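# Move the blue carton from the bookcase row to the desk

## Task

Pull the blue carton out of its row of cartons on the bookcase and set it down on the desk. Every brown carton must stay exactly where it was, neither displaced nor rotated. The robot must not topple or be left leaning, or the task fails. The carton must rest on the desk by itself, with the robot no longer holding it in place when the scene ends.

## Robot and tools

Robot: a LinearBot with an omnidirectional wheeled base and a vertical column about 1.75 m high. A carriage rides the column (lift_m, 0 to 1 m) carrying two identical six-joint arms, left and right, each ending in a two-finger gripper. The arm bases sit roughly 0.57 m + lift_m above the floor; carriage parts hang about 0.15 m lower. A hand reaches about 0.78 m from its shoulder but only about 0.38 m below its arm base. The hand is about 0.16 m long and 0.1 m wide (0.14 m with fingers open). Parked arm: joints 1 to 6 = 0, 0.05, 0.05, 1.45, 0, 0; with both parked the robot is roughly 0.95 m wide and 0.7 m long. Cameras: carriage_camera (fixed, facing forward, tilted about 20 degrees down), left_wrist_camera and right_wrist_camera (looking out past the fingertips).

Frames: the base frame has its origin on the floor below the base centre, x forward, y left, z up. left_hand and right_hand are reported in it as the midpoint between each hand's finger pads, with quat_wxyz giving hand orientation (hand z along the fingers, fingers open along hand y; an upward-pointing hand with joints 1, 5, 6 at 0 reads (1, 0, 0, 0)). The odometry frame is the base frame as it was when the scene began; base_odometry counts wheel rotation only, so slip shows up as travel. Heading is in radians, left positive, -3.142 to 3.142.

execute_actions: argument actions is a list holding one action or nothing (empty list = just report). An action may contain base, joints, or both; their motions begin together. base holds exactly one relative command, an offset from where the base last measured itself: translate_m (metres, forward +, -2 to 2), strafe_m (metres, left +, -2 to 2) or rotate_rad (radians, counter-clockwise/left +, -6.3 to 6.3). joints is a dictionary of absolute targets by name, each a single number: lift_m (m, 0 to 1); for each arm X in left/right: X_joint1_rad (-2.617 to 3.054, yaw about vertical, 0 forward, + left), X_joint2_rad (0 to 3.141, shoulder: 0 upper arm back and level, 1.57 vertical, 3.14 forward and level), X_joint3_rad (0 to 3.141, elbow: 0 folded, 3.14 straight), X_joint4_rad (-1.57 to 1.57, wrist pitch, + lifts fingertips), X_joint5_rad (-1.57 to 1.57, wrist yaw, + swings fingertips to the right, opposite to joint 1), X_joint6_rad (-2.094 to 2.094, roll about the finger axis, + clockwise viewed from the forearm), X_gripper_m (0 to 0.093 m, pad gap). Joints omitted from an action may still be driving toward older targets. One action lasts at most 15 s. An unknown key or out-of-range number rejects the whole call with no motion. cameras optionally lists camera names or "all"; omitted or null gives all, [] gives none. If a result reports a stop, later motion calls in the same reply are skipped.

wait: seconds (0 to 10); commands nothing and returns state and images. zoom_image: camera plus region [x0, y0, x1, y1] in pixels of that camera's newest full image, top-left origin, at most 504 by 504. read_manual: returns only licence texts. finished_scene: scene = the current scene number; it is final and reports success.

Result lines: base_status and joint_status per motion: done (for the base, the wheels turned the commanded amount, even if slipping), off_target (resting away from target, maybe still pushing), contact_stop or time_out (target dropped, holds in place). "joint command not followed" with a cause means a self-collision check blocked that arm's targets (gripper still obeyed); such joints show not_followed and may be retried by later actions. To escape, first move only the blocked arm clear, then the other in a following action. on_its_own lists what moved without command; "held at" is a held target, not the measured position. motor_effort is percent of maximum (bracket = peak of last action), quite noisy and biased; falling lift effort while lowering means a hand or load is resting on something; a large drive_wheels value at rest means the base is pushing against something. Joint torques are raw and offset. A holding gripper normally reads off_target. ARM HIT means an arm struck the robot itself. MOTOR HOT appears from 75 °C; at 90 °C that arm is halted 10 s, at 100 °C it goes limp and drops; OVER-TEMPERATURE FAULT lines and limit_stop_at_motor_heat mark this, so resend targets afterward. Stretched arms heat quickly even unloaded.

Cautions: grip force here is only about 13 to 25 N per pad, so grip firmly and carry gently. Hand position readings err, more at long reach, and a level hand sags 10 to 17 cm under 1 kg. Arms and grippers never stop on contact; a blocked arm keeps pressing and snaps to target once free. Base and lift contact stops come late or not at all, and the base may roll about 0.3 m after an arm touches something. After a blocked drive, back off about 0.2 m along the way you came (or turn back), repeating if still pressed. Avoid driving backward into overhanging edges the column can catch. The robot tips with a high carriage, outstretched arms, loads or pulling, and nothing reports a lean except the images. Never let the arms strike or press on each other. Avoid bumping the brown cartons, dropping the blue one, or knocking anything over; loose objects may occasionally get nudged by outside forces. When finished, open the gripper and move the arm away before ending the scene.

Each tool is called after "Call:" as name([rows], argument=value, ...), one row to a line, values as JSON.

## Session

Call:
execute_actions(actions=[])

Scene clock: 0.00 s.
Joint torques (N m, as the arm reports them, + toward a larger angle): no reading
base_odometry: x=+0.000 y=+0.000 heading=+0.000 (m, m, rad; odometry frame)
base_status: not commanded
joint_positions: lift_m=+0.298 left_joint1_rad=-0.008 left_joint2_rad=+0.055 left_joint3_rad=+0.070 left_joint4_rad=+1.479 left_joint5_rad=-0.042 left_joint6_rad=+0.018 left_gripper_m=+0.094 right_joint1_rad=+0.024 right_joint2_rad=+0.066 right_joint3_rad=+0.020 right_joint4_rad=+1.420 right_joint5_rad=-0.007 right_joint6_rad=-0.007 right_gripper_m=+0.094
joint_status: not commanded
motor_effort: lift_m=+30 drive_wheels=+5 (%)
left_hand: x=+0.3001 y=+0.3192 z=+1.2998 quat_wxyz=(+0.999, -0.020, +0.039, +0.006) (m; base frame)
right_hand: x=+0.3323 y=-0.3096 z=+1.2840 quat_wxyz=(+0.995, -0.005, +0.098, +0.009) (m; base frame)
pictures: carriage_camera, left_wrist_camera, right_wrist_camera
Images, in order (width x height): carriage_camera 672x504, left_wrist_camera 672x504, right_wrist_camera 672x504.

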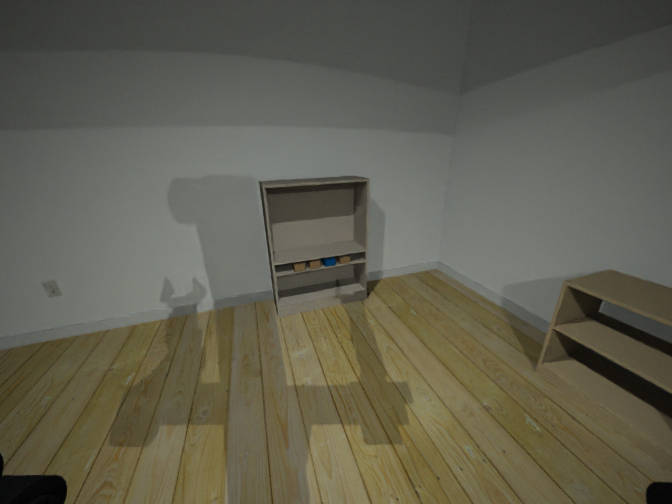

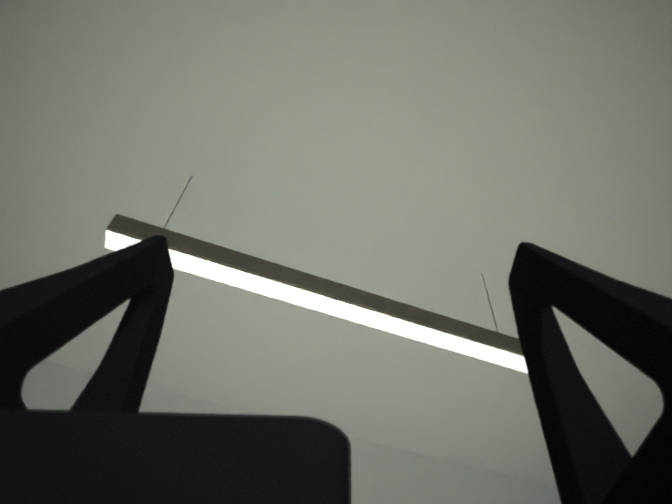

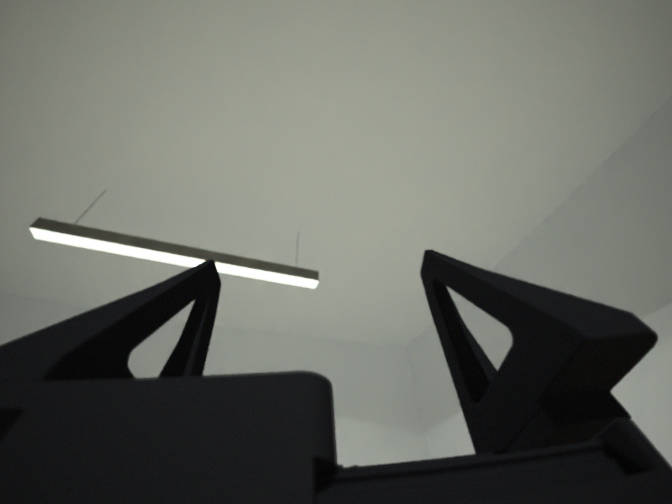

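Call:
zoom_image(camera="carriage_camera", region=[240, 160, 400, 320])

Region (240, 160, 400, 320) of carriage_camera's 672x504 image, scaled by 3.150, with more detail than that image has.

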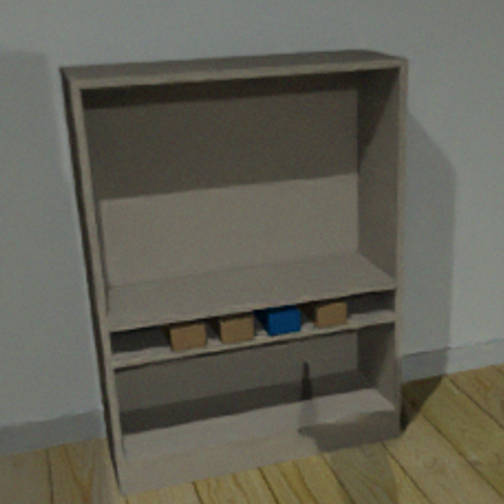

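Call:
execute_actions([
  {"base": {"translate_m": 1.0}},
], cameras=["carriage_camera"])

Scene clock: 14.77 s.
Joint torques (N m, as the arm reports them, + toward a larger angle): left_arm=[ 0.1   4.06  5.31 -0.41 -0.02 -0.09] | right_arm=[-0.63  4.15  7.52  0.07  0.1   0.  ]
base_odometry: x=+1.000 y=+0.001 heading=+0.001 (m, m, rad; odometry frame)
base_status: done
joint_positions: lift_m=+0.298 left_joint1_rad=-0.008 left_joint2_rad=+0.055 left_joint3_rad=+0.070 left_joint4_rad=+1.478 left_joint5_rad=-0.042 left_joint6_rad=+0.018 left_gripper_m=+0.094 right_joint1_rad=+0.024 right_joint2_rad=+0.066 right_joint3_rad=+0.020 right_joint4_rad=+1.419 right_joint5_rad=-0.007 right_joint6_rad=-0.007 right_gripper_m=+0.094
joint_status: not commanded
motor_effort: lift_m=+30(30) drive_wheels=-6(31) (%)
left_hand: x=+0.3003 y=+0.3192 z=+1.2998 quat_wxyz=(+0.999, -0.020, +0.039, +0.006) (m; base frame)
right_hand: x=+0.3326 y=-0.3096 z=+1.2840 quat_wxyz=(+0.995, -0.005, +0.098, +0.009) (m; base frame)
pictures: carriage_camera
Images, in order (width x height): carriage_camera 672x504.

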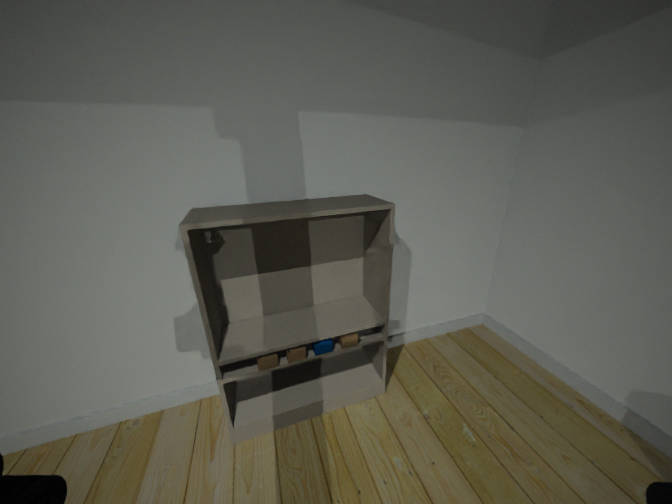

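Call:
execute_actions([
  {"base": {"rotate_rad": 0.27}, "joints": {"lift_m": 0.0}},
], cameras=["carriage_camera"])

Scene clock: 36.47 s.
Joint torques (N m, as the arm reports them, + toward a larger angle): left_arm=[ 0.1   4.08  5.25 -0.36  0.   -0.08] | right_arm=[-0.6   4.19  7.59  0.01  0.09  0.  ]
base_odometry: x=+1.000 y=+0.001 heading=+0.271 (m, m, rad; odometry frame)
base_status: done
joint_positions: lift_m=+0.000 left_joint1_rad=-0.008 left_joint2_rad=+0.055 left_joint3_rad=+0.070 left_joint4_rad=+1.476 left_joint5_rad=-0.042 left_joint6_rad=+0.018 left_gripper_m=+0.094 right_joint1_rad=+0.024 right_joint2_rad=+0.066 right_joint3_rad=+0.020 right_joint4_rad=+1.420 right_joint5_rad=-0.007 right_joint6_rad=-0.007 right_gripper_m=+0.094
joint_status: all done
motor_effort: lift_m=+27(28) drive_wheels=+14(14) (%)
left_hand: x=+0.3007 y=+0.3192 z=+1.0016 quat_wxyz=(+0.999, -0.020, +0.040, +0.006) (m; base frame)
right_hand: x=+0.3324 y=-0.3096 z=+0.9858 quat_wxyz=(+0.995, -0.005, +0.098, +0.009) (m; base frame)
pictures: carriage_camera
Images, in order (width x height): carriage_camera 672x504.

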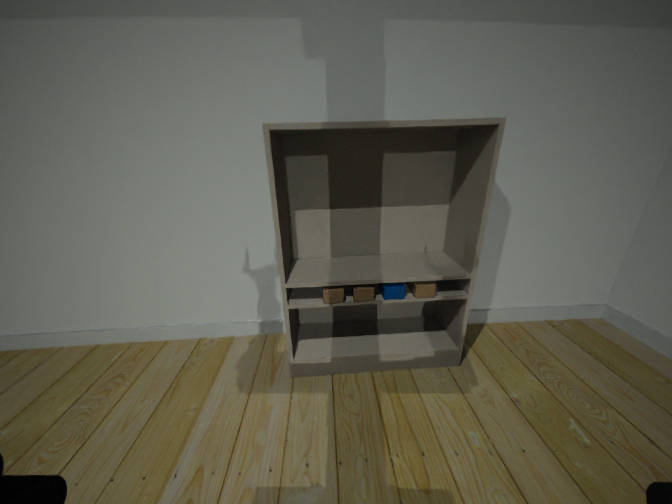

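Call:
execute_actions([
  {"base": {"translate_m": 0.4}, "joints": {"right_joint2_rad": 3.0, "right_joint3_rad": 1.9, "right_joint4_rad": 1.1, "right_joint1_rad": 0, "right_joint5_rad": 0, "right_joint6_rad": 0}},
])

Scene clock: 51.63 s.
Joint torques (N m, as the arm reports them, + toward a larger angle): left_arm=[ 0.18  3.97  5.2  -0.34  0.02 -0.12] | right_arm=[ 0.9   9.35 -2.89 -4.62 -0.09 -0.62]
base_odometry: x=+1.385 y=+0.108 heading=+0.270 (m, m, rad; odometry frame)
base_status: done
joint_positions: lift_m=+0.000 left_joint1_rad=-0.008 left_joint2_rad=+0.057 left_joint3_rad=+0.071 left_joint4_rad=+1.474 left_joint5_rad=-0.042 left_joint6_rad=+0.018 left_gripper_m=+0.094 right_joint1_rad=-0.018 right_joint2_rad=+2.190 right_joint3_rad=+2.024 right_joint4_rad=+1.577 right_joint5_rad=+0.015 right_joint6_rad=+0.064 right_gripper_m=+0.094
joint_status: right_joint2_rad off_target (ended at +2.190, target +3.000); right_joint3_rad off_target (ended at +2.024, target +1.900); right_joint4_rad off_target (ended at +1.577, target +1.100); right_joint6_rad off_target (ended at +0.064, target +0.000); the others done
motor_effort: lift_m=+31(45) drive_wheels=+18(72) (%)
left_hand: x=+0.3016 y=+0.3191 z=+1.0014 quat_wxyz=(+0.999, -0.020, +0.042, +0.006) (m; base frame)
right_hand: x=+0.7444 y=-0.3231 z=+1.1545 quat_wxyz=(+0.997, +0.011, +0.080, +0.022) (m; base frame)
pictures: carriage_camera, left_wrist_camera, right_wrist_camera
Images, in order (width x height): carriage_camera 672x504, left_wrist_camera 672x504, right_wrist_camera 672x504.

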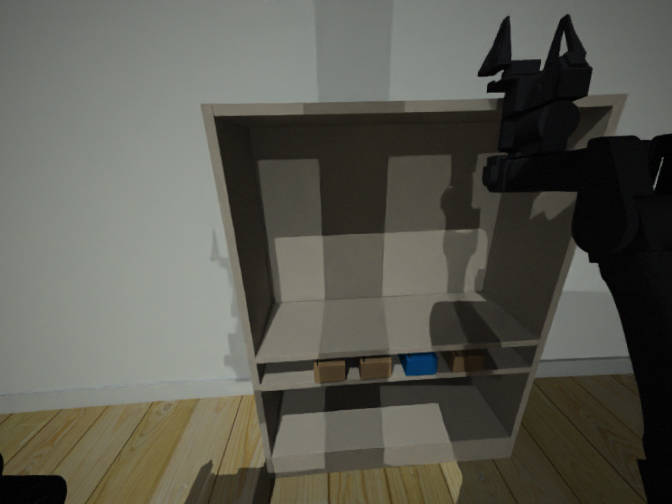

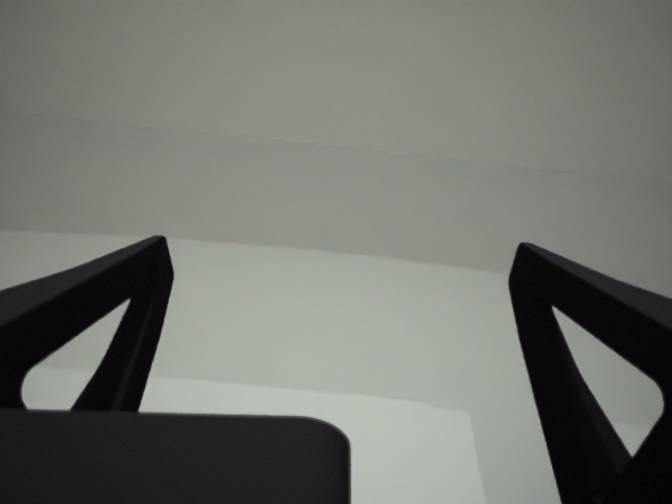

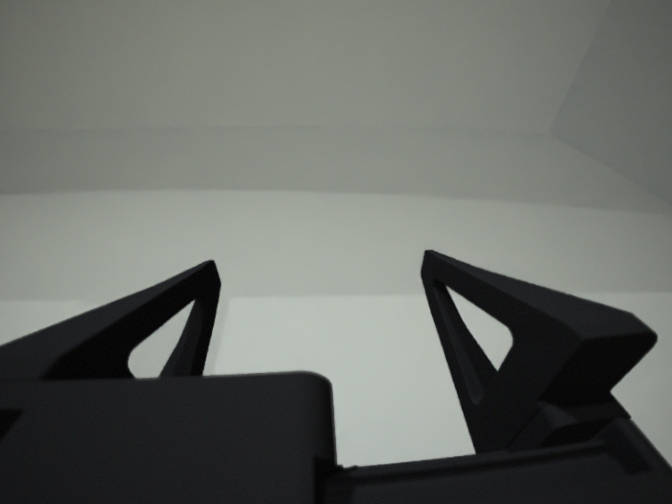

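Call:
execute_actions([
  {"base": {"translate_m": -0.35}, "joints": {"right_joint2_rad": 1.9, "right_joint3_rad": 1.9, "right_joint4_rad": 1.5}},
], cameras=["carriage_camera"])

Call:
execute_actions([
  {"joints": {"right_joint2_rad": 3.0, "right_joint3_rad": 1.9, "right_joint4_rad": 1.1}},
])

Scene clock: 62.23 s.
Joint torques (N m, as the arm reports them, + toward a larger angle): left_arm=[ 0.16  3.89  5.31 -0.33 -0.01 -0.11] | right_arm=[-0.29 -7.31  5.76 -0.47 -0.02 -0.1 ]
base_odometry: x=+1.048 y=+0.015 heading=+0.269 (m, m, rad; odometry frame)
base_status: done
joint_positions: lift_m=+0.000 left_joint1_rad=-0.008 left_joint2_rad=+0.057 left_joint3_rad=+0.071 left_joint4_rad=+1.471 left_joint5_rad=-0.042 left_joint6_rad=+0.018 left_gripper_m=+0.094 right_joint1_rad=-0.003 right_joint2_rad=+1.878 right_joint3_rad=+1.909 right_joint4_rad=+1.512 right_joint5_rad=+0.009 right_joint6_rad=+0.011 right_gripper_m=+0.094
joint_status: all done
on_its_own: right_joint6_rad moved -0.053 to your old target +0.000
motor_effort: lift_m=+27(31) drive_wheels=-9(20) (%)
left_hand: x=+0.3021 y=+0.3191 z=+1.0017 quat_wxyz=(+0.999, -0.020, +0.043, +0.006) (m; base frame)
right_hand: x=+0.6301 y=-0.3148 z=+1.2436 quat_wxyz=(+1.000, +0.005, +0.014, +0.004) (m; base frame)
pictures: carriage_camera
Images, in order (width x height): carriage_camera 672x504.

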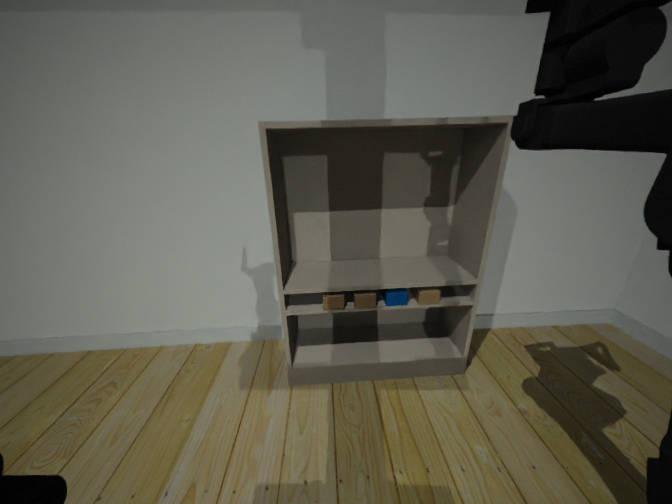

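Scene clock: 63.83 s.
Joint torques (N m, as the arm reports them, + toward a larger angle): left_arm=[ 0.09  3.81  5.25 -0.31  0.   -0.11] | right_arm=[ -0.35 -17.19   7.68   2.42  -0.01  -0.1 ]
base_odometry: x=+1.048 y=+0.015 heading=+0.269 (m, m, rad; odometry frame)
base_status: not commanded
joint_positions: lift_m=+0.000 left_joint1_rad=-0.008 left_joint2_rad=+0.057 left_joint3_rad=+0.071 left_joint4_rad=+1.471 left_joint5_rad=-0.042 left_joint6_rad=+0.018 left_gripper_m=+0.094 right_joint1_rad=-0.003 right_joint2_rad=+2.997 right_joint3_rad=+1.899 right_joint4_rad=+1.087 right_joint5_rad=+0.009 right_joint6_rad=+0.011 right_gripper_m=+0.094
joint_status: all done
motor_effort: lift_m=+27(27) drive_wheels=+11(9) (%)
left_hand: x=+0.3021 y=+0.3191 z=+1.0017 quat_wxyz=(+0.999, -0.020, +0.043, +0.006) (m; base frame)
right_hand: x=+0.9727 y=-0.3159 z=+0.5231 quat_wxyz=(+0.703, +0.008, +0.711, -0.001) (m; base frame)
pictures: carriage_camera, left_wrist_camera, right_wrist_camera
Images, in order (width x height): carriage_camera 672x504, left_wrist_camera 672x504, right_wrist_camera 672x504.

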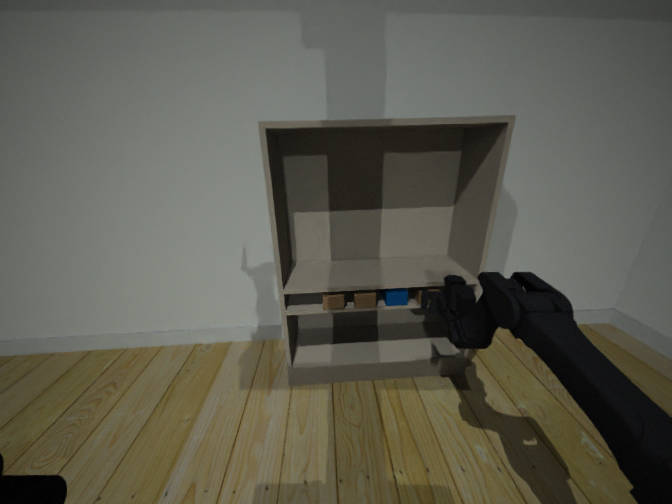

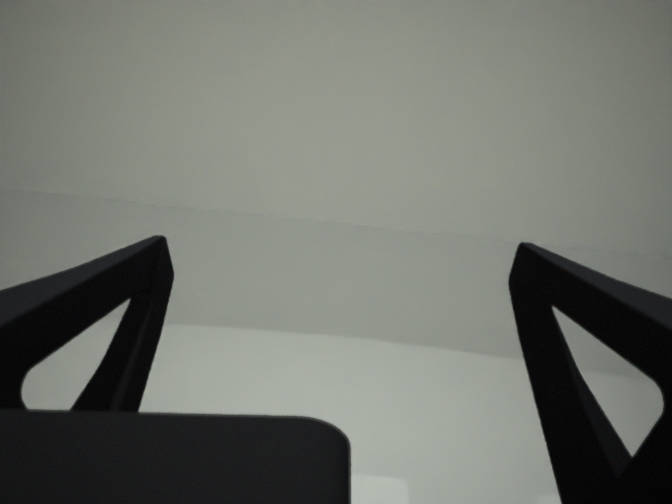

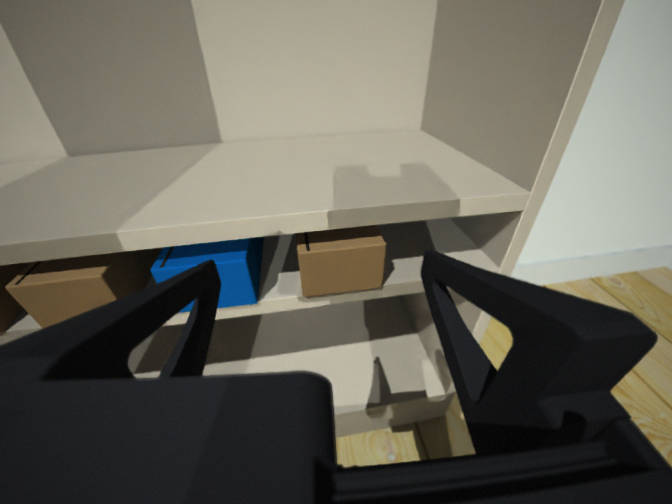

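Call:
execute_actions([
  {"base": {"strafe_m": 0.12}, "joints": {"right_joint2_rad": 3.14, "right_joint3_rad": 1.75, "right_joint4_rad": 1.39}},
], cameras=["right_wrist_camera"])

Scene clock: 73.33 s.
Joint torques (N m, as the arm reports them, + toward a larger angle): left_arm=[ 0.14  3.85  5.15 -0.32 -0.01 -0.12] | right_arm=[ -0.39 -15.67   6.69   2.35  -0.03  -0.09]
base_odometry: x=+1.016 y=+0.131 heading=+0.270 (m, m, rad; odometry frame)
base_status: done
joint_positions: lift_m=+0.000 left_joint1_rad=-0.008 left_joint2_rad=+0.057 left_joint3_rad=+0.071 left_joint4_rad=+1.472 left_joint5_rad=-0.042 left_joint6_rad=+0.018 left_gripper_m=+0.094 right_joint1_rad=-0.001 right_joint2_rad=+3.139 right_joint3_rad=+1.736 right_joint4_rad=+1.380 right_joint5_rad=+0.009 right_joint6_rad=+0.010 right_gripper_m=+0.094
joint_status: all done
motor_effort: lift_m=+28(30) drive_wheels=-1(14) (%)
left_hand: x=+0.3020 y=+0.3191 z=+1.0016 quat_wxyz=(+0.999, -0.020, +0.043, +0.006) (m; base frame)
right_hand: x=+0.9106 y=-0.3144 z=+0.4422 quat_wxyz=(+0.699, +0.007, +0.715, +0.000) (m; base frame)
pictures: right_wrist_camera
Images, in order (width x height): right_wrist_camera 672x504.

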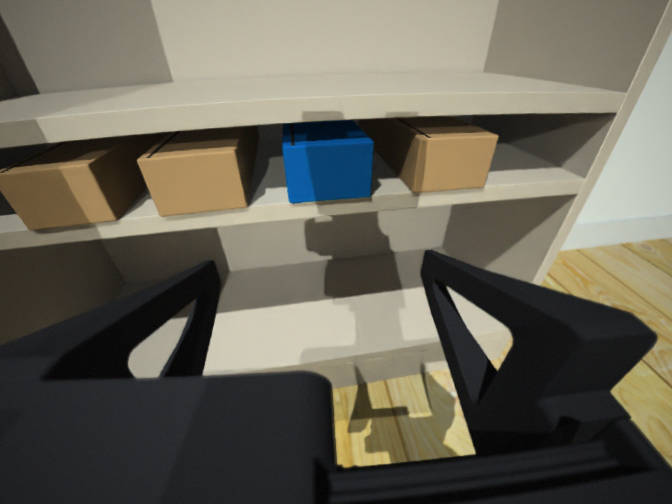

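Call:
execute_actions([
  {"base": {"translate_m": 0.17}},
], cameras=["right_wrist_camera", "carriage_camera"])

Scene clock: 77.93 s.
Joint torques (N m, as the arm reports them, + toward a larger angle): left_arm=[ 0.19  3.93  5.38 -0.32  0.   -0.11] | right_arm=[ -0.55 -15.59   6.78   2.3   -0.08  -0.09]
base_odometry: x=+1.180 y=+0.176 heading=+0.270 (m, m, rad; odometry frame)
base_status: done
joint_positions: lift_m=+0.000 left_joint1_rad=-0.008 left_joint2_rad=+0.057 left_joint3_rad=+0.071 left_joint4_rad=+1.473 left_joint5_rad=-0.042 left_joint6_rad=+0.018 left_gripper_m=+0.094 right_joint1_rad=-0.001 right_joint2_rad=+3.139 right_joint3_rad=+1.736 right_joint4_rad=+1.388 right_joint5_rad=+0.014 right_joint6_rad=+0.010 right_gripper_m=+0.094
joint_status: not commanded
motor_effort: lift_m=+28(28) drive_wheels=+8(17) (%)
left_hand: x=+0.3018 y=+0.3191 z=+1.0016 quat_wxyz=(+0.999, -0.020, +0.042, +0.006) (m; base frame)
right_hand: x=+0.9106 y=-0.3152 z=+0.4441 quat_wxyz=(+0.702, +0.009, +0.712, -0.002) (m; base frame)
pictures: carriage_camera, right_wrist_camera
Images, in order (width x height): carriage_camera 672x504, right_wrist_camera 672x504.

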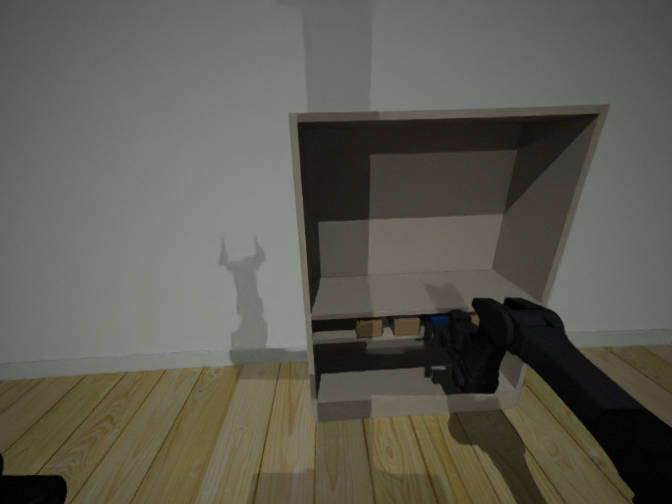

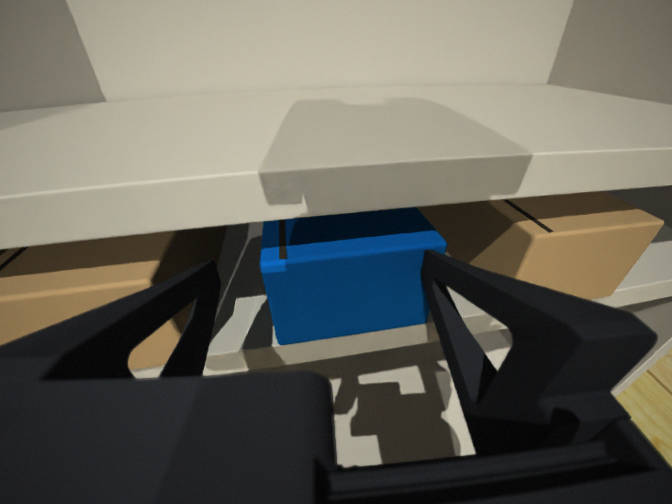

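Call:
execute_actions([
  {"base": {"strafe_m": -0.02}},
], cameras=["right_wrist_camera"])

Scene clock: 81.27 s.
Joint torques (N m, as the arm reports them, + toward a larger angle): left_arm=[ 0.13  4.    5.29 -0.34 -0.02 -0.09] | right_arm=[ -0.48 -15.53   6.8    2.29  -0.02  -0.08]
base_odometry: x=+1.185 y=+0.157 heading=+0.271 (m, m, rad; odometry frame)
base_status: done
joint_positions: lift_m=+0.000 left_joint1_rad=-0.008 left_joint2_rad=+0.057 left_joint3_rad=+0.071 left_joint4_rad=+1.473 left_joint5_rad=-0.042 left_joint6_rad=+0.018 left_gripper_m=+0.094 right_joint1_rad=-0.002 right_joint2_rad=+3.139 right_joint3_rad=+1.736 right_joint4_rad=+1.388 right_joint5_rad=+0.011 right_joint6_rad=+0.010 right_gripper_m=+0.094
joint_status: not commanded
motor_effort: lift_m=+28(29) drive_wheels=-4(15) (%)
left_hand: x=+0.3018 y=+0.3191 z=+1.0016 quat_wxyz=(+0.999, -0.020, +0.042, +0.006) (m; base frame)
right_hand: x=+0.9106 y=-0.3153 z=+0.4441 quat_wxyz=(+0.702, +0.008, +0.712, -0.001) (m; base frame)
pictures: right_wrist_camera
Images, in order (width x height): right_wrist_camera 672x504.

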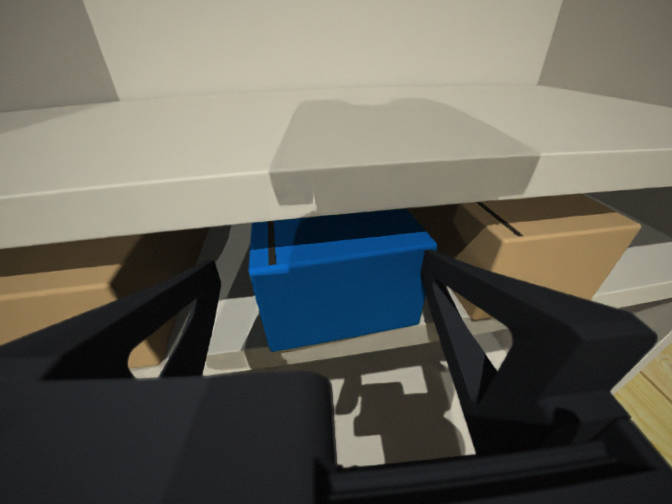

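Call:
execute_actions([
  {"base": {"strafe_m": -0.015}},
], cameras=["right_wrist_camera"])

Scene clock: 87.90 s.
Joint torques (N m, as the arm reports them, + toward a larger angle): left_arm=[ 0.09  3.87  5.3  -0.32  0.   -0.1 ] | right_arm=[ -0.42 -15.69   6.72   2.3    0.02  -0.09]
base_odometry: x=+1.189 y=+0.143 heading=+0.271 (m, m, rad; odometry frame)
base_status: done
joint_positions: lift_m=+0.000 left_joint1_rad=-0.008 left_joint2_rad=+0.057 left_joint3_rad=+0.071 left_joint4_rad=+1.473 left_joint5_rad=-0.042 left_joint6_rad=+0.018 left_gripper_m=+0.094 right_joint1_rad=-0.002 right_joint2_rad=+3.139 right_joint3_rad=+1.736 right_joint4_rad=+1.388 right_joint5_rad=+0.009 right_joint6_rad=+0.009 right_gripper_m=+0.094
joint_status: not commanded
motor_effort: lift_m=+28(28) drive_wheels=+6(17) (%)
left_hand: x=+0.3018 y=+0.3191 z=+1.0016 quat_wxyz=(+0.999, -0.020, +0.042, +0.006) (m; base frame)
right_hand: x=+0.9106 y=-0.3147 z=+0.4441 quat_wxyz=(+0.702, +0.007, +0.712, -0.001) (m; base frame)
pictures: right_wrist_camera
Images, in order (width x height): right_wrist_camera 672x504.

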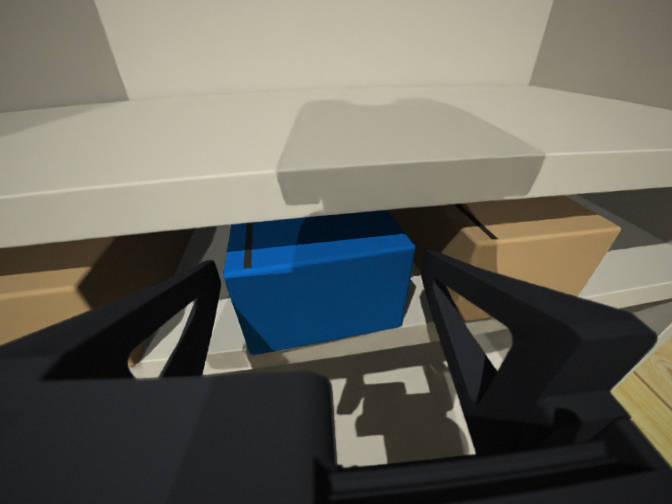

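Centered. Advance.

Call:
execute_actions([
  {"base": {"translate_m": 0.035}},
], cameras=["right_wrist_camera"])

Scene clock: 91.17 s.
Joint torques (N m, as the arm reports them, + toward a larger angle): left_arm=[ 0.1   3.98  5.39 -0.32  0.   -0.12] | right_arm=[ -0.51 -15.77   6.85   2.25   0.03  -0.08]
base_odometry: x=+1.223 y=+0.152 heading=+0.270 (m, m, rad; odometry frame)
base_status: done
joint_positions: lift_m=+0.000 left_joint1_rad=-0.008 left_joint2_rad=+0.057 left_joint3_rad=+0.071 left_joint4_rad=+1.474 left_joint5_rad=-0.042 left_joint6_rad=+0.018 left_gripper_m=+0.094 right_joint1_rad=-0.002 right_joint2_rad=+3.139 right_joint3_rad=+1.736 right_joint4_rad=+1.389 right_joint5_rad=+0.009 right_joint6_rad=+0.009 right_gripper_m=+0.094
joint_status: not commanded
motor_effort: lift_m=+28(28) drive_wheels=-5(10) (%)
left_hand: x=+0.3016 y=+0.3191 z=+1.0017 quat_wxyz=(+0.999, -0.020, +0.042, +0.006) (m; base frame)
right_hand: x=+0.9106 y=-0.3147 z=+0.4443 quat_wxyz=(+0.702, +0.007, +0.712, +0.000) (m; base frame)
pictures: right_wrist_camera
Images, in order (width x height): right_wrist_camera 672x504.

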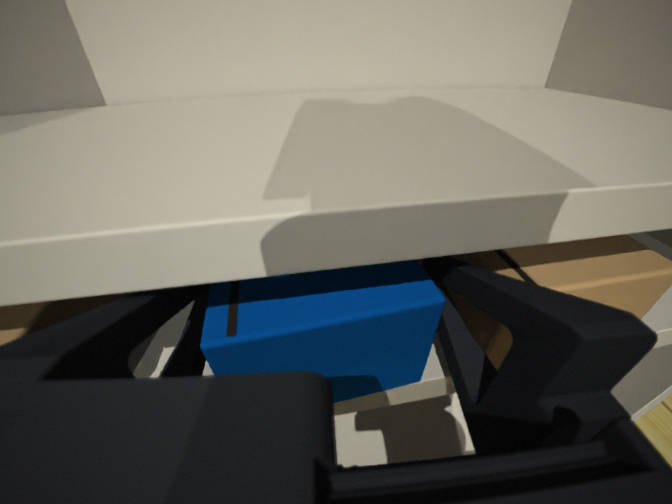

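Call:
execute_actions([
  {"joints": {"right_gripper_m": 0.0}},
], cameras=[])

Call:
execute_actions([
  {"base": {"translate_m": -0.06}},
], cameras=["right_wrist_camera"])

Scene clock: 95.10 s.
Joint torques (N m, as the arm reports them, + toward a larger angle): left_arm=[ 0.13  4.03  5.33 -0.32 -0.01 -0.1 ] | right_arm=[ -0.48 -15.67   6.8    2.29  -0.01  -0.07]
base_odometry: x=+1.223 y=+0.152 heading=+0.270 (m, m, rad; odometry frame)
base_status: not commanded
joint_positions: lift_m=+0.000 left_joint1_rad=-0.008 left_joint2_rad=+0.057 left_joint3_rad=+0.071 left_joint4_rad=+1.474 left_joint5_rad=-0.042 left_joint6_rad=+0.018 left_gripper_m=+0.094 right_joint1_rad=-0.002 right_joint2_rad=+3.139 right_joint3_rad=+1.736 right_joint4_rad=+1.389 right_joint5_rad=+0.009 right_joint6_rad=+0.008 right_gripper_m=+0.089
joint_status: right_gripper_m off_target (ended at +0.089, target +0.000)
motor_effort: lift_m=+29(29) drive_wheels=-5(5) (%)
left_hand: x=+0.3016 y=+0.3191 z=+1.0017 quat_wxyz=(+0.999, -0.020, +0.042, +0.006) (m; base frame)
right_hand: x=+0.9106 y=-0.3146 z=+0.4443 quat_wxyz=(+0.702, +0.006, +0.712, -0.001) (m; base frame)
pictures: none
No camera images: the call's "cameras" was empty. Leave "cameras" out to get every camera's image.

Scene clock: 96.37 s.
Joint torques (N m, as the arm reports them, + toward a larger angle): left_arm=[ 0.22  3.95  5.22 -0.34 -0.02 -0.11] | right_arm=[ -0.59 -15.67   6.93   2.3    0.02  -0.08]
base_odometry: x=+1.165 y=+0.136 heading=+0.270 (m, m, rad; odometry frame)
base_status: done
joint_positions: lift_m=+0.000 left_joint1_rad=-0.008 left_joint2_rad=+0.057 left_joint3_rad=+0.071 left_joint4_rad=+1.473 left_joint5_rad=-0.042 left_joint6_rad=+0.018 left_gripper_m=+0.094 right_joint1_rad=-0.001 right_joint2_rad=+3.139 right_joint3_rad=+1.736 right_joint4_rad=+1.389 right_joint5_rad=+0.007 right_joint6_rad=+0.007 right_gripper_m=+0.089
joint_status: not commanded
motor_effort: lift_m=+29(29) drive_wheels=+3(14) (%)
left_hand: x=+0.3017 y=+0.3191 z=+1.0017 quat_wxyz=(+0.999, -0.020, +0.042, +0.006) (m; base frame)
right_hand: x=+0.9106 y=-0.3141 z=+0.4444 quat_wxyz=(+0.702, +0.006, +0.712, +0.000) (m; base frame)
pictures: right_wrist_camera
Images, in order (width x height): right_wrist_camera 672x504.

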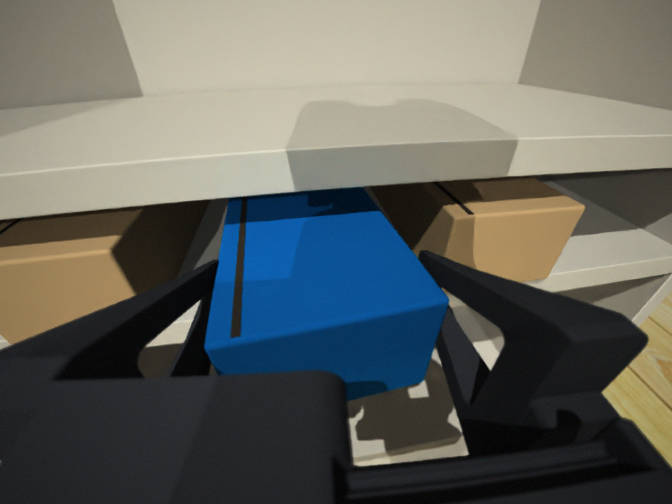

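Call:
execute_actions([
  {"joints": {"right_gripper_m": 0.093}},
], cameras=[])

Call:
execute_actions([
  {"base": {"translate_m": 0.05}},
], cameras=["right_wrist_camera"])

Call:
execute_actions([
  {"joints": {"right_gripper_m": 0.0}},
], cameras=[])

Call:
execute_actions([
  {"base": {"translate_m": -0.08}},
], cameras=["right_wrist_camera", "carriage_camera"])

Scene clock: 104.43 s.
Joint torques (N m, as the arm reports them, + toward a larger angle): left_arm=[ 0.17  3.85  5.27 -0.33  0.02 -0.07] | right_arm=[ -0.59 -15.96   6.87   2.28   0.01  -0.08]
base_odometry: x=+1.165 y=+0.136 heading=+0.270 (m, m, rad; odometry frame)
base_status: not commanded
joint_positions: lift_m=+0.000 left_joint1_rad=-0.008 left_joint2_rad=+0.057 left_joint3_rad=+0.071 left_joint4_rad=+1.473 left_joint5_rad=-0.042 left_joint6_rad=+0.018 left_gripper_m=+0.094 right_joint1_rad=-0.001 right_joint2_rad=+3.139 right_joint3_rad=+1.736 right_joint4_rad=+1.389 right_joint5_rad=+0.007 right_joint6_rad=+0.007 right_gripper_m=+0.093
joint_status: all done
motor_effort: lift_m=+29(29) drive_wheels=+3(3) (%)
left_hand: x=+0.3017 y=+0.3191 z=+1.0017 quat_wxyz=(+0.999, -0.020, +0.042, +0.006) (m; base frame)
right_hand: x=+0.9106 y=-0.3141 z=+0.4444 quat_wxyz=(+0.702, +0.006, +0.712, +0.000) (m; base frame)
pictures: none
No camera images: the call's "cameras" was empty. Leave "cameras" out to get every camera's image.

Scene clock: 105.60 s.
Joint torques (N m, as the arm reports them, + toward a larger angle): left_arm=[ 0.    3.93  5.22 -0.31  0.03 -0.09] | right_arm=[ -0.5  -15.44   6.76   2.23   0.    -0.07]
base_odometry: x=+1.214 y=+0.149 heading=+0.270 (m, m, rad; odometry frame)
base_status: done
joint_positions: lift_m=+0.000 left_joint1_rad=-0.008 left_joint2_rad=+0.057 left_joint3_rad=+0.071 left_joint4_rad=+1.473 left_joint5_rad=-0.042 left_joint6_rad=+0.018 left_gripper_m=+0.094 right_joint1_rad=-0.001 right_joint2_rad=+3.139 right_joint3_rad=+1.736 right_joint4_rad=+1.390 right_joint5_rad=+0.007 right_joint6_rad=+0.007 right_gripper_m=+0.093
joint_status: not commanded
motor_effort: lift_m=+28(28) drive_wheels=-6(8) (%)
left_hand: x=+0.3017 y=+0.3191 z=+1.0017 quat_wxyz=(+0.999, -0.020, +0.042, +0.006) (m; base frame)
right_hand: x=+0.9106 y=-0.3141 z=+0.4445 quat_wxyz=(+0.703, +0.006, +0.712, +0.000) (m; base frame)
pictures: right_wrist_camera
Images, in order (width x height): right_wrist_camera 672x504.

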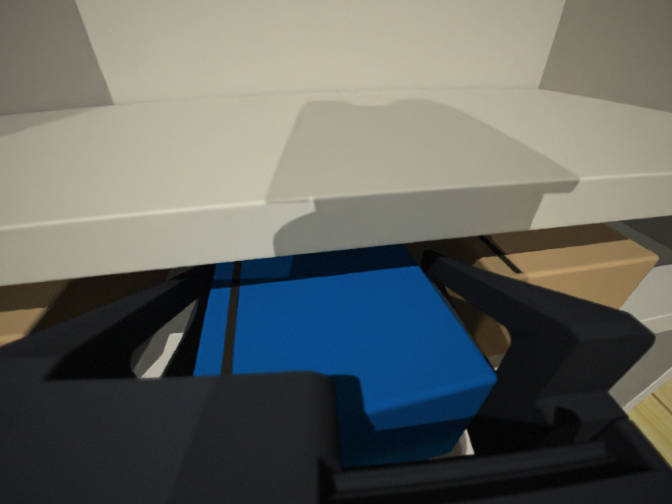

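Scene clock: 106.33 s.
Joint torques (N m, as the arm reports them, + toward a larger angle): left_arm=[ 0.13  4.02  5.34 -0.3  -0.01 -0.09] | right_arm=[ -0.61 -15.7    6.79   2.27   0.01  -0.05]
base_odometry: x=+1.214 y=+0.149 heading=+0.270 (m, m, rad; odometry frame)
base_status: not commanded
joint_positions: lift_m=+0.000 left_joint1_rad=-0.008 left_joint2_rad=+0.057 left_joint3_rad=+0.071 left_joint4_rad=+1.473 left_joint5_rad=-0.042 left_joint6_rad=+0.018 left_gripper_m=+0.094 right_joint1_rad=-0.001 right_joint2_rad=+3.139 right_joint3_rad=+1.736 right_joint4_rad=+1.390 right_joint5_rad=+0.007 right_joint6_rad=+0.006 right_gripper_m=+0.085
joint_status: right_gripper_m off_target (ended at +0.085, target +0.000)
motor_effort: lift_m=+28(28) drive_wheels=-6(6) (%)
left_hand: x=+0.3017 y=+0.3191 z=+1.0017 quat_wxyz=(+0.999, -0.020, +0.042, +0.006) (m; base frame)
right_hand: x=+0.9106 y=-0.3140 z=+0.4446 quat_wxyz=(+0.703, +0.005, +0.712, -0.001) (m; base frame)
pictures: none
No camera images: the call's "cameras" was empty. Leave "cameras" out to get every camera's image.

Scene clock: 107.73 s.
Joint torques (N m, as the arm reports them, + toward a larger angle): left_arm=[ 0.2   3.93  5.39 -0.31 -0.02 -0.1 ] | right_arm=[ -0.69 -15.65   6.82   2.31   0.04  -0.05]
base_odometry: x=+1.137 y=+0.127 heading=+0.270 (m, m, rad; odometry frame)
base_status: done
joint_positions: lift_m=+0.000 left_joint1_rad=-0.008 left_joint2_rad=+0.057 left_joint3_rad=+0.071 left_joint4_rad=+1.473 left_joint5_rad=-0.042 left_joint6_rad=+0.018 left_gripper_m=+0.094 right_joint1_rad=-0.001 right_joint2_rad=+3.139 right_joint3_rad=+1.736 right_joint4_rad=+1.390 right_joint5_rad=+0.006 right_joint6_rad=+0.006 right_gripper_m=+0.085
joint_status: not commanded
motor_effort: lift_m=+28(28) drive_wheels=+0(13) (%)
left_hand: x=+0.3018 y=+0.3191 z=+1.0016 quat_wxyz=(+0.999, -0.020, +0.042, +0.006) (m; base frame)
right_hand: x=+0.9106 y=-0.3137 z=+0.4445 quat_wxyz=(+0.703, +0.004, +0.712, +0.000) (m; base frame)
pictures: carriage_camera, right_wrist_camera
Images, in order (width x height): carriage_camera 672x504, right_wrist_camera 672x504.

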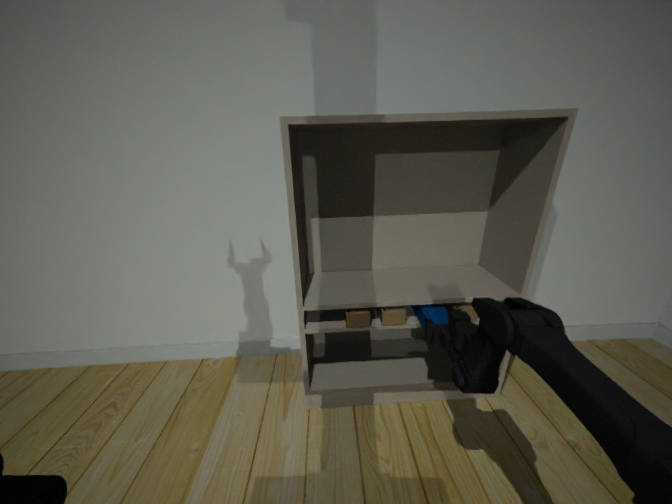

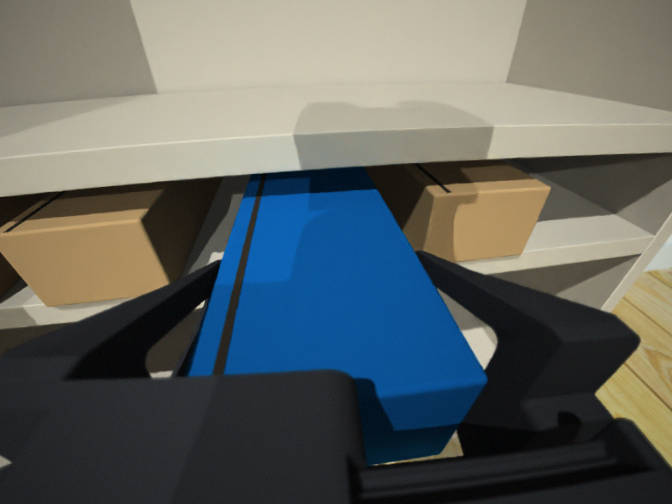

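Call:
execute_actions([
  {"base": {"translate_m": -0.08}},
], cameras=["right_wrist_camera"])

Scene clock: 120.00 s.
Joint torques (N m, as the arm reports them, + toward a larger angle): left_arm=[ 0.08  3.86  5.25 -0.33  0.01 -0.09] | right_arm=[ -0.56 -15.62   6.76   2.32   0.02  -0.05]
base_odometry: x=+1.060 y=+0.106 heading=+0.269 (m, m, rad; odometry frame)
base_status: done
joint_positions: lift_m=+0.000 left_joint1_rad=-0.008 left_joint2_rad=+0.057 left_joint3_rad=+0.071 left_joint4_rad=+1.474 left_joint5_rad=-0.042 left_joint6_rad=+0.018 left_gripper_m=+0.094 right_joint1_rad=-0.001 right_joint2_rad=+3.139 right_joint3_rad=+1.736 right_joint4_rad=+1.390 right_joint5_rad=+0.006 right_joint6_rad=+0.006 right_gripper_m=+0.085
joint_status: not commanded
motor_effort: lift_m=+28(28) drive_wheels=-1(16) (%)
left_hand: x=+0.3016 y=+0.3191 z=+1.0017 quat_wxyz=(+0.999, -0.020, +0.042, +0.006) (m; base frame)
right_hand: x=+0.9106 y=-0.3137 z=+0.4445 quat_wxyz=(+0.703, +0.004, +0.712, +0.000) (m; base frame)
pictures: right_wrist_camera
Images, in order (width x height): right_wrist_camera 672x504.

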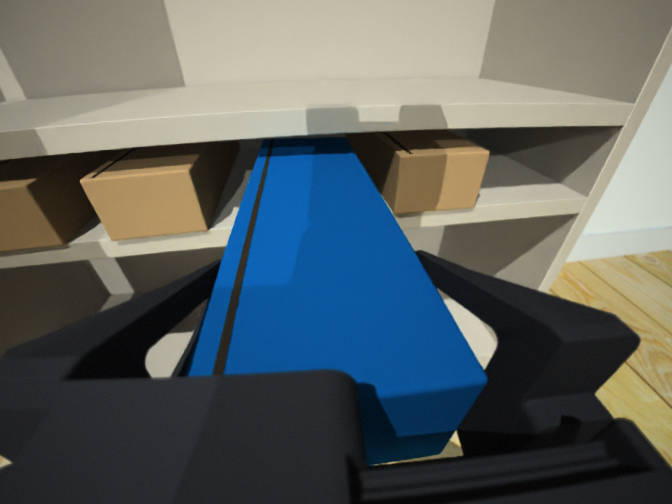

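Call:
execute_actions([
  {"base": {"translate_m": -0.15}},
], cameras=["right_wrist_camera", "carriage_camera"])

Scene clock: 124.07 s.
Joint torques (N m, as the arm reports them, + toward a larger angle): left_arm=[ 0.11  4.    5.29 -0.33  0.   -0.11] | right_arm=[ -0.53 -15.72   6.79   2.27   0.02  -0.06]
base_odometry: x=+0.915 y=+0.066 heading=+0.269 (m, m, rad; odometry frame)
base_status: done
joint_positions: lift_m=+0.000 left_joint1_rad=-0.008 left_joint2_rad=+0.057 left_joint3_rad=+0.071 left_joint4_rad=+1.474 left_joint5_rad=-0.042 left_joint6_rad=+0.018 left_gripper_m=+0.094 right_joint1_rad=-0.001 right_joint2_rad=+3.139 right_joint3_rad=+1.736 right_joint4_rad=+1.385 right_joint5_rad=+0.006 right_joint6_rad=+0.006 right_gripper_m=+0.085
joint_status: not commanded
motor_effort: lift_m=+29(28) drive_wheels=-1(15) (%)
left_hand: x=+0.3016 y=+0.3191 z=+1.0017 quat_wxyz=(+0.999, -0.020, +0.042, +0.006) (m; base frame)
right_hand: x=+0.9106 y=-0.3137 z=+0.4434 quat_wxyz=(+0.701, +0.004, +0.713, +0.000) (m; base frame)
pictures: carriage_camera, right_wrist_camera
Images, in order (width x height): carriage_camera 672x504, right_wrist_camera 672x504.

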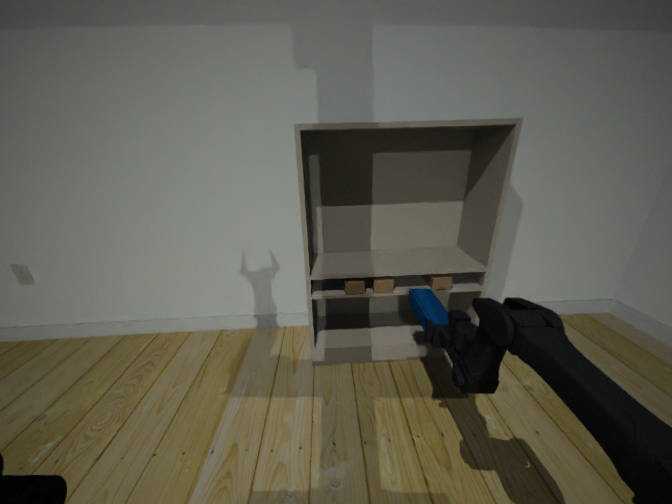

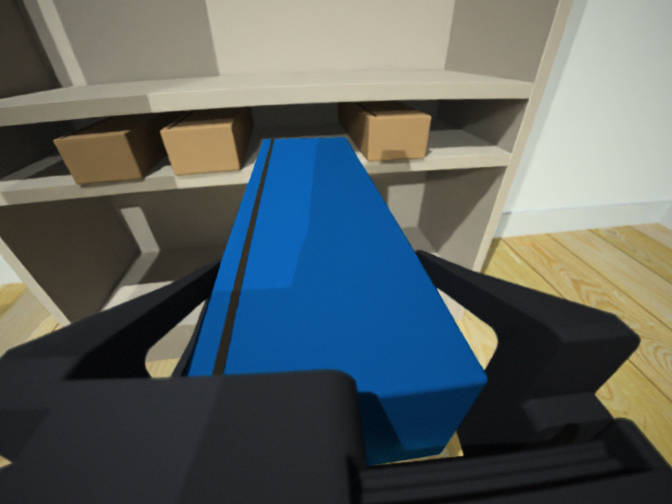

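Call:
execute_actions([
  {"base": {"rotate_rad": 1.6}, "joints": {"right_joint2_rad": 1.8, "right_joint3_rad": 1.0, "right_joint4_rad": 0.8, "lift_m": 0.3}},
], cameras=["carriage_camera"])

Scene clock: 132.27 s.
Joint torques (N m, as the arm reports them, + toward a larger angle): left_arm=[ 0.19  3.96  5.26 -0.32 -0.01 -0.12] | right_arm=[ -0.44 -10.43   7.08   2.32   0.02  -0.06]
base_odometry: x=+0.915 y=+0.066 heading=+1.869 (m, m, rad; odometry frame)
base_status: done
joint_positions: lift_m=+0.300 left_joint1_rad=-0.008 left_joint2_rad=+0.057 left_joint3_rad=+0.071 left_joint4_rad=+1.473 left_joint5_rad=-0.041 left_joint6_rad=+0.018 left_gripper_m=+0.094 right_joint1_rad=-0.004 right_joint2_rad=+1.798 right_joint3_rad=+1.023 right_joint4_rad=+0.796 right_joint5_rad=+0.006 right_joint6_rad=+0.006 right_gripper_m=+0.085
joint_status: all done
motor_effort: lift_m=+32(41) drive_wheels=+11(21) (%)
left_hand: x=+0.3017 y=+0.3191 z=+1.3014 quat_wxyz=(+0.999, -0.020, +0.042, +0.006) (m; base frame)
right_hand: x=+0.8229 y=-0.3154 z=+1.1122 quat_wxyz=(+0.715, +0.006, +0.699, -0.001) (m; base frame)
pictures: carriage_camera
Images, in order (width x height): carriage_camera 672x504.

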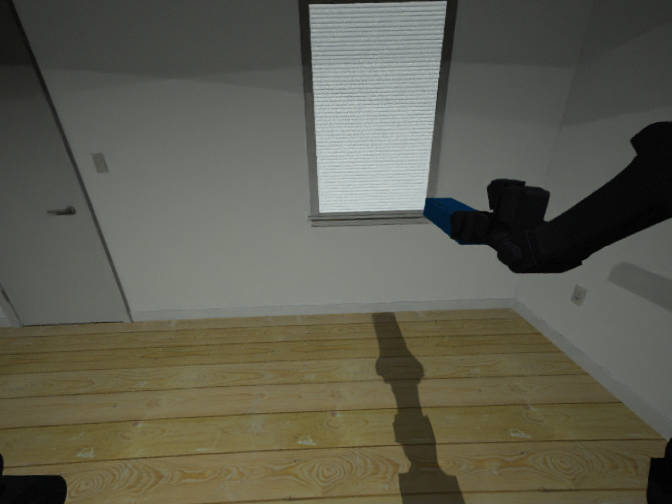

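Call:
execute_actions([
  {"base": {"rotate_rad": 1.5}},
], cameras=["carriage_camera"])

Scene clock: 137.67 s.
Joint torques (N m, as the arm reports them, + toward a larger angle): left_arm=[ 0.08  3.88  5.43 -0.34  0.02 -0.1 ] | right_arm=[ -0.31 -10.41   7.83   2.32   0.07  -0.06]
base_odometry: x=+0.915 y=+0.066 heading=-2.915 (m, m, rad; odometry frame)
base_status: done
joint_positions: lift_m=+0.300 left_joint1_rad=-0.008 left_joint2_rad=+0.057 left_joint3_rad=+0.071 left_joint4_rad=+1.473 left_joint5_rad=-0.041 left_joint6_rad=+0.018 left_gripper_m=+0.094 right_joint1_rad=-0.004 right_joint2_rad=+1.798 right_joint3_rad=+1.015 right_joint4_rad=+0.795 right_joint5_rad=+0.005 right_joint6_rad=+0.006 right_gripper_m=+0.085
joint_status: not commanded
motor_effort: lift_m=+32(32) drive_wheels=+11(22) (%)
left_hand: x=+0.3017 y=+0.3191 z=+1.3014 quat_wxyz=(+0.999, -0.020, +0.042, +0.006) (m; base frame)
right_hand: x=+0.8218 y=-0.3153 z=+1.1078 quat_wxyz=(+0.711, +0.005, +0.703, -0.001) (m; base frame)
pictures: carriage_camera
Images, in order (width x height): carriage_camera 672x504.

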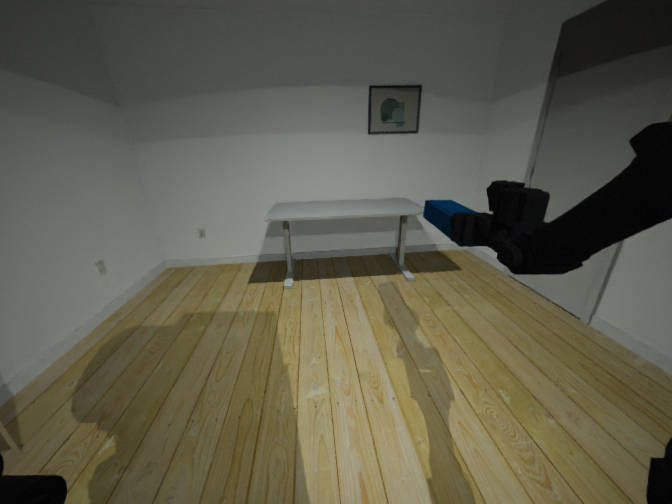

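Call:
execute_actions([
  {"base": {"translate_m": 1.7}},
], cameras=["carriage_camera"])

Scene clock: 147.83 s.
Joint torques (N m, as the arm reports them, + toward a larger angle): left_arm=[ 0.2   3.96  5.24 -0.36 -0.03 -0.08] | right_arm=[ -0.26 -10.32   7.51   2.4    0.03  -0.05]
base_odometry: x=-0.741 y=-0.319 heading=-2.914 (m, m, rad; odometry frame)
base_status: done
joint_positions: lift_m=+0.300 left_joint1_rad=-0.008 left_joint2_rad=+0.057 left_joint3_rad=+0.071 left_joint4_rad=+1.473 left_joint5_rad=-0.041 left_joint6_rad=+0.018 left_gripper_m=+0.094 right_joint1_rad=-0.004 right_joint2_rad=+1.798 right_joint3_rad=+1.015 right_joint4_rad=+0.790 right_joint5_rad=+0.005 right_joint6_rad=+0.006 right_gripper_m=+0.085
joint_status: not commanded
motor_effort: lift_m=+32(32) drive_wheels=-9(31) (%)
left_hand: x=+0.3017 y=+0.3191 z=+1.3014 quat_wxyz=(+0.999, -0.020, +0.042, +0.006) (m; base frame)
right_hand: x=+0.8218 y=-0.3153 z=+1.1066 quat_wxyz=(+0.709, +0.005, +0.705, -0.001) (m; base frame)
pictures: carriage_camera
Images, in order (width x height): carriage_camera 672x504.

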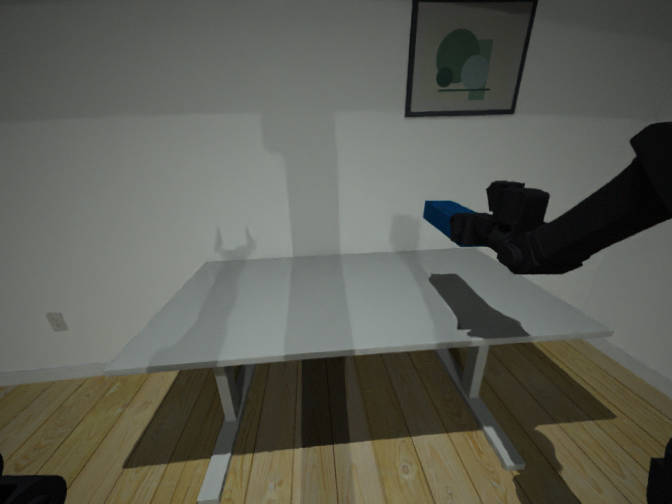

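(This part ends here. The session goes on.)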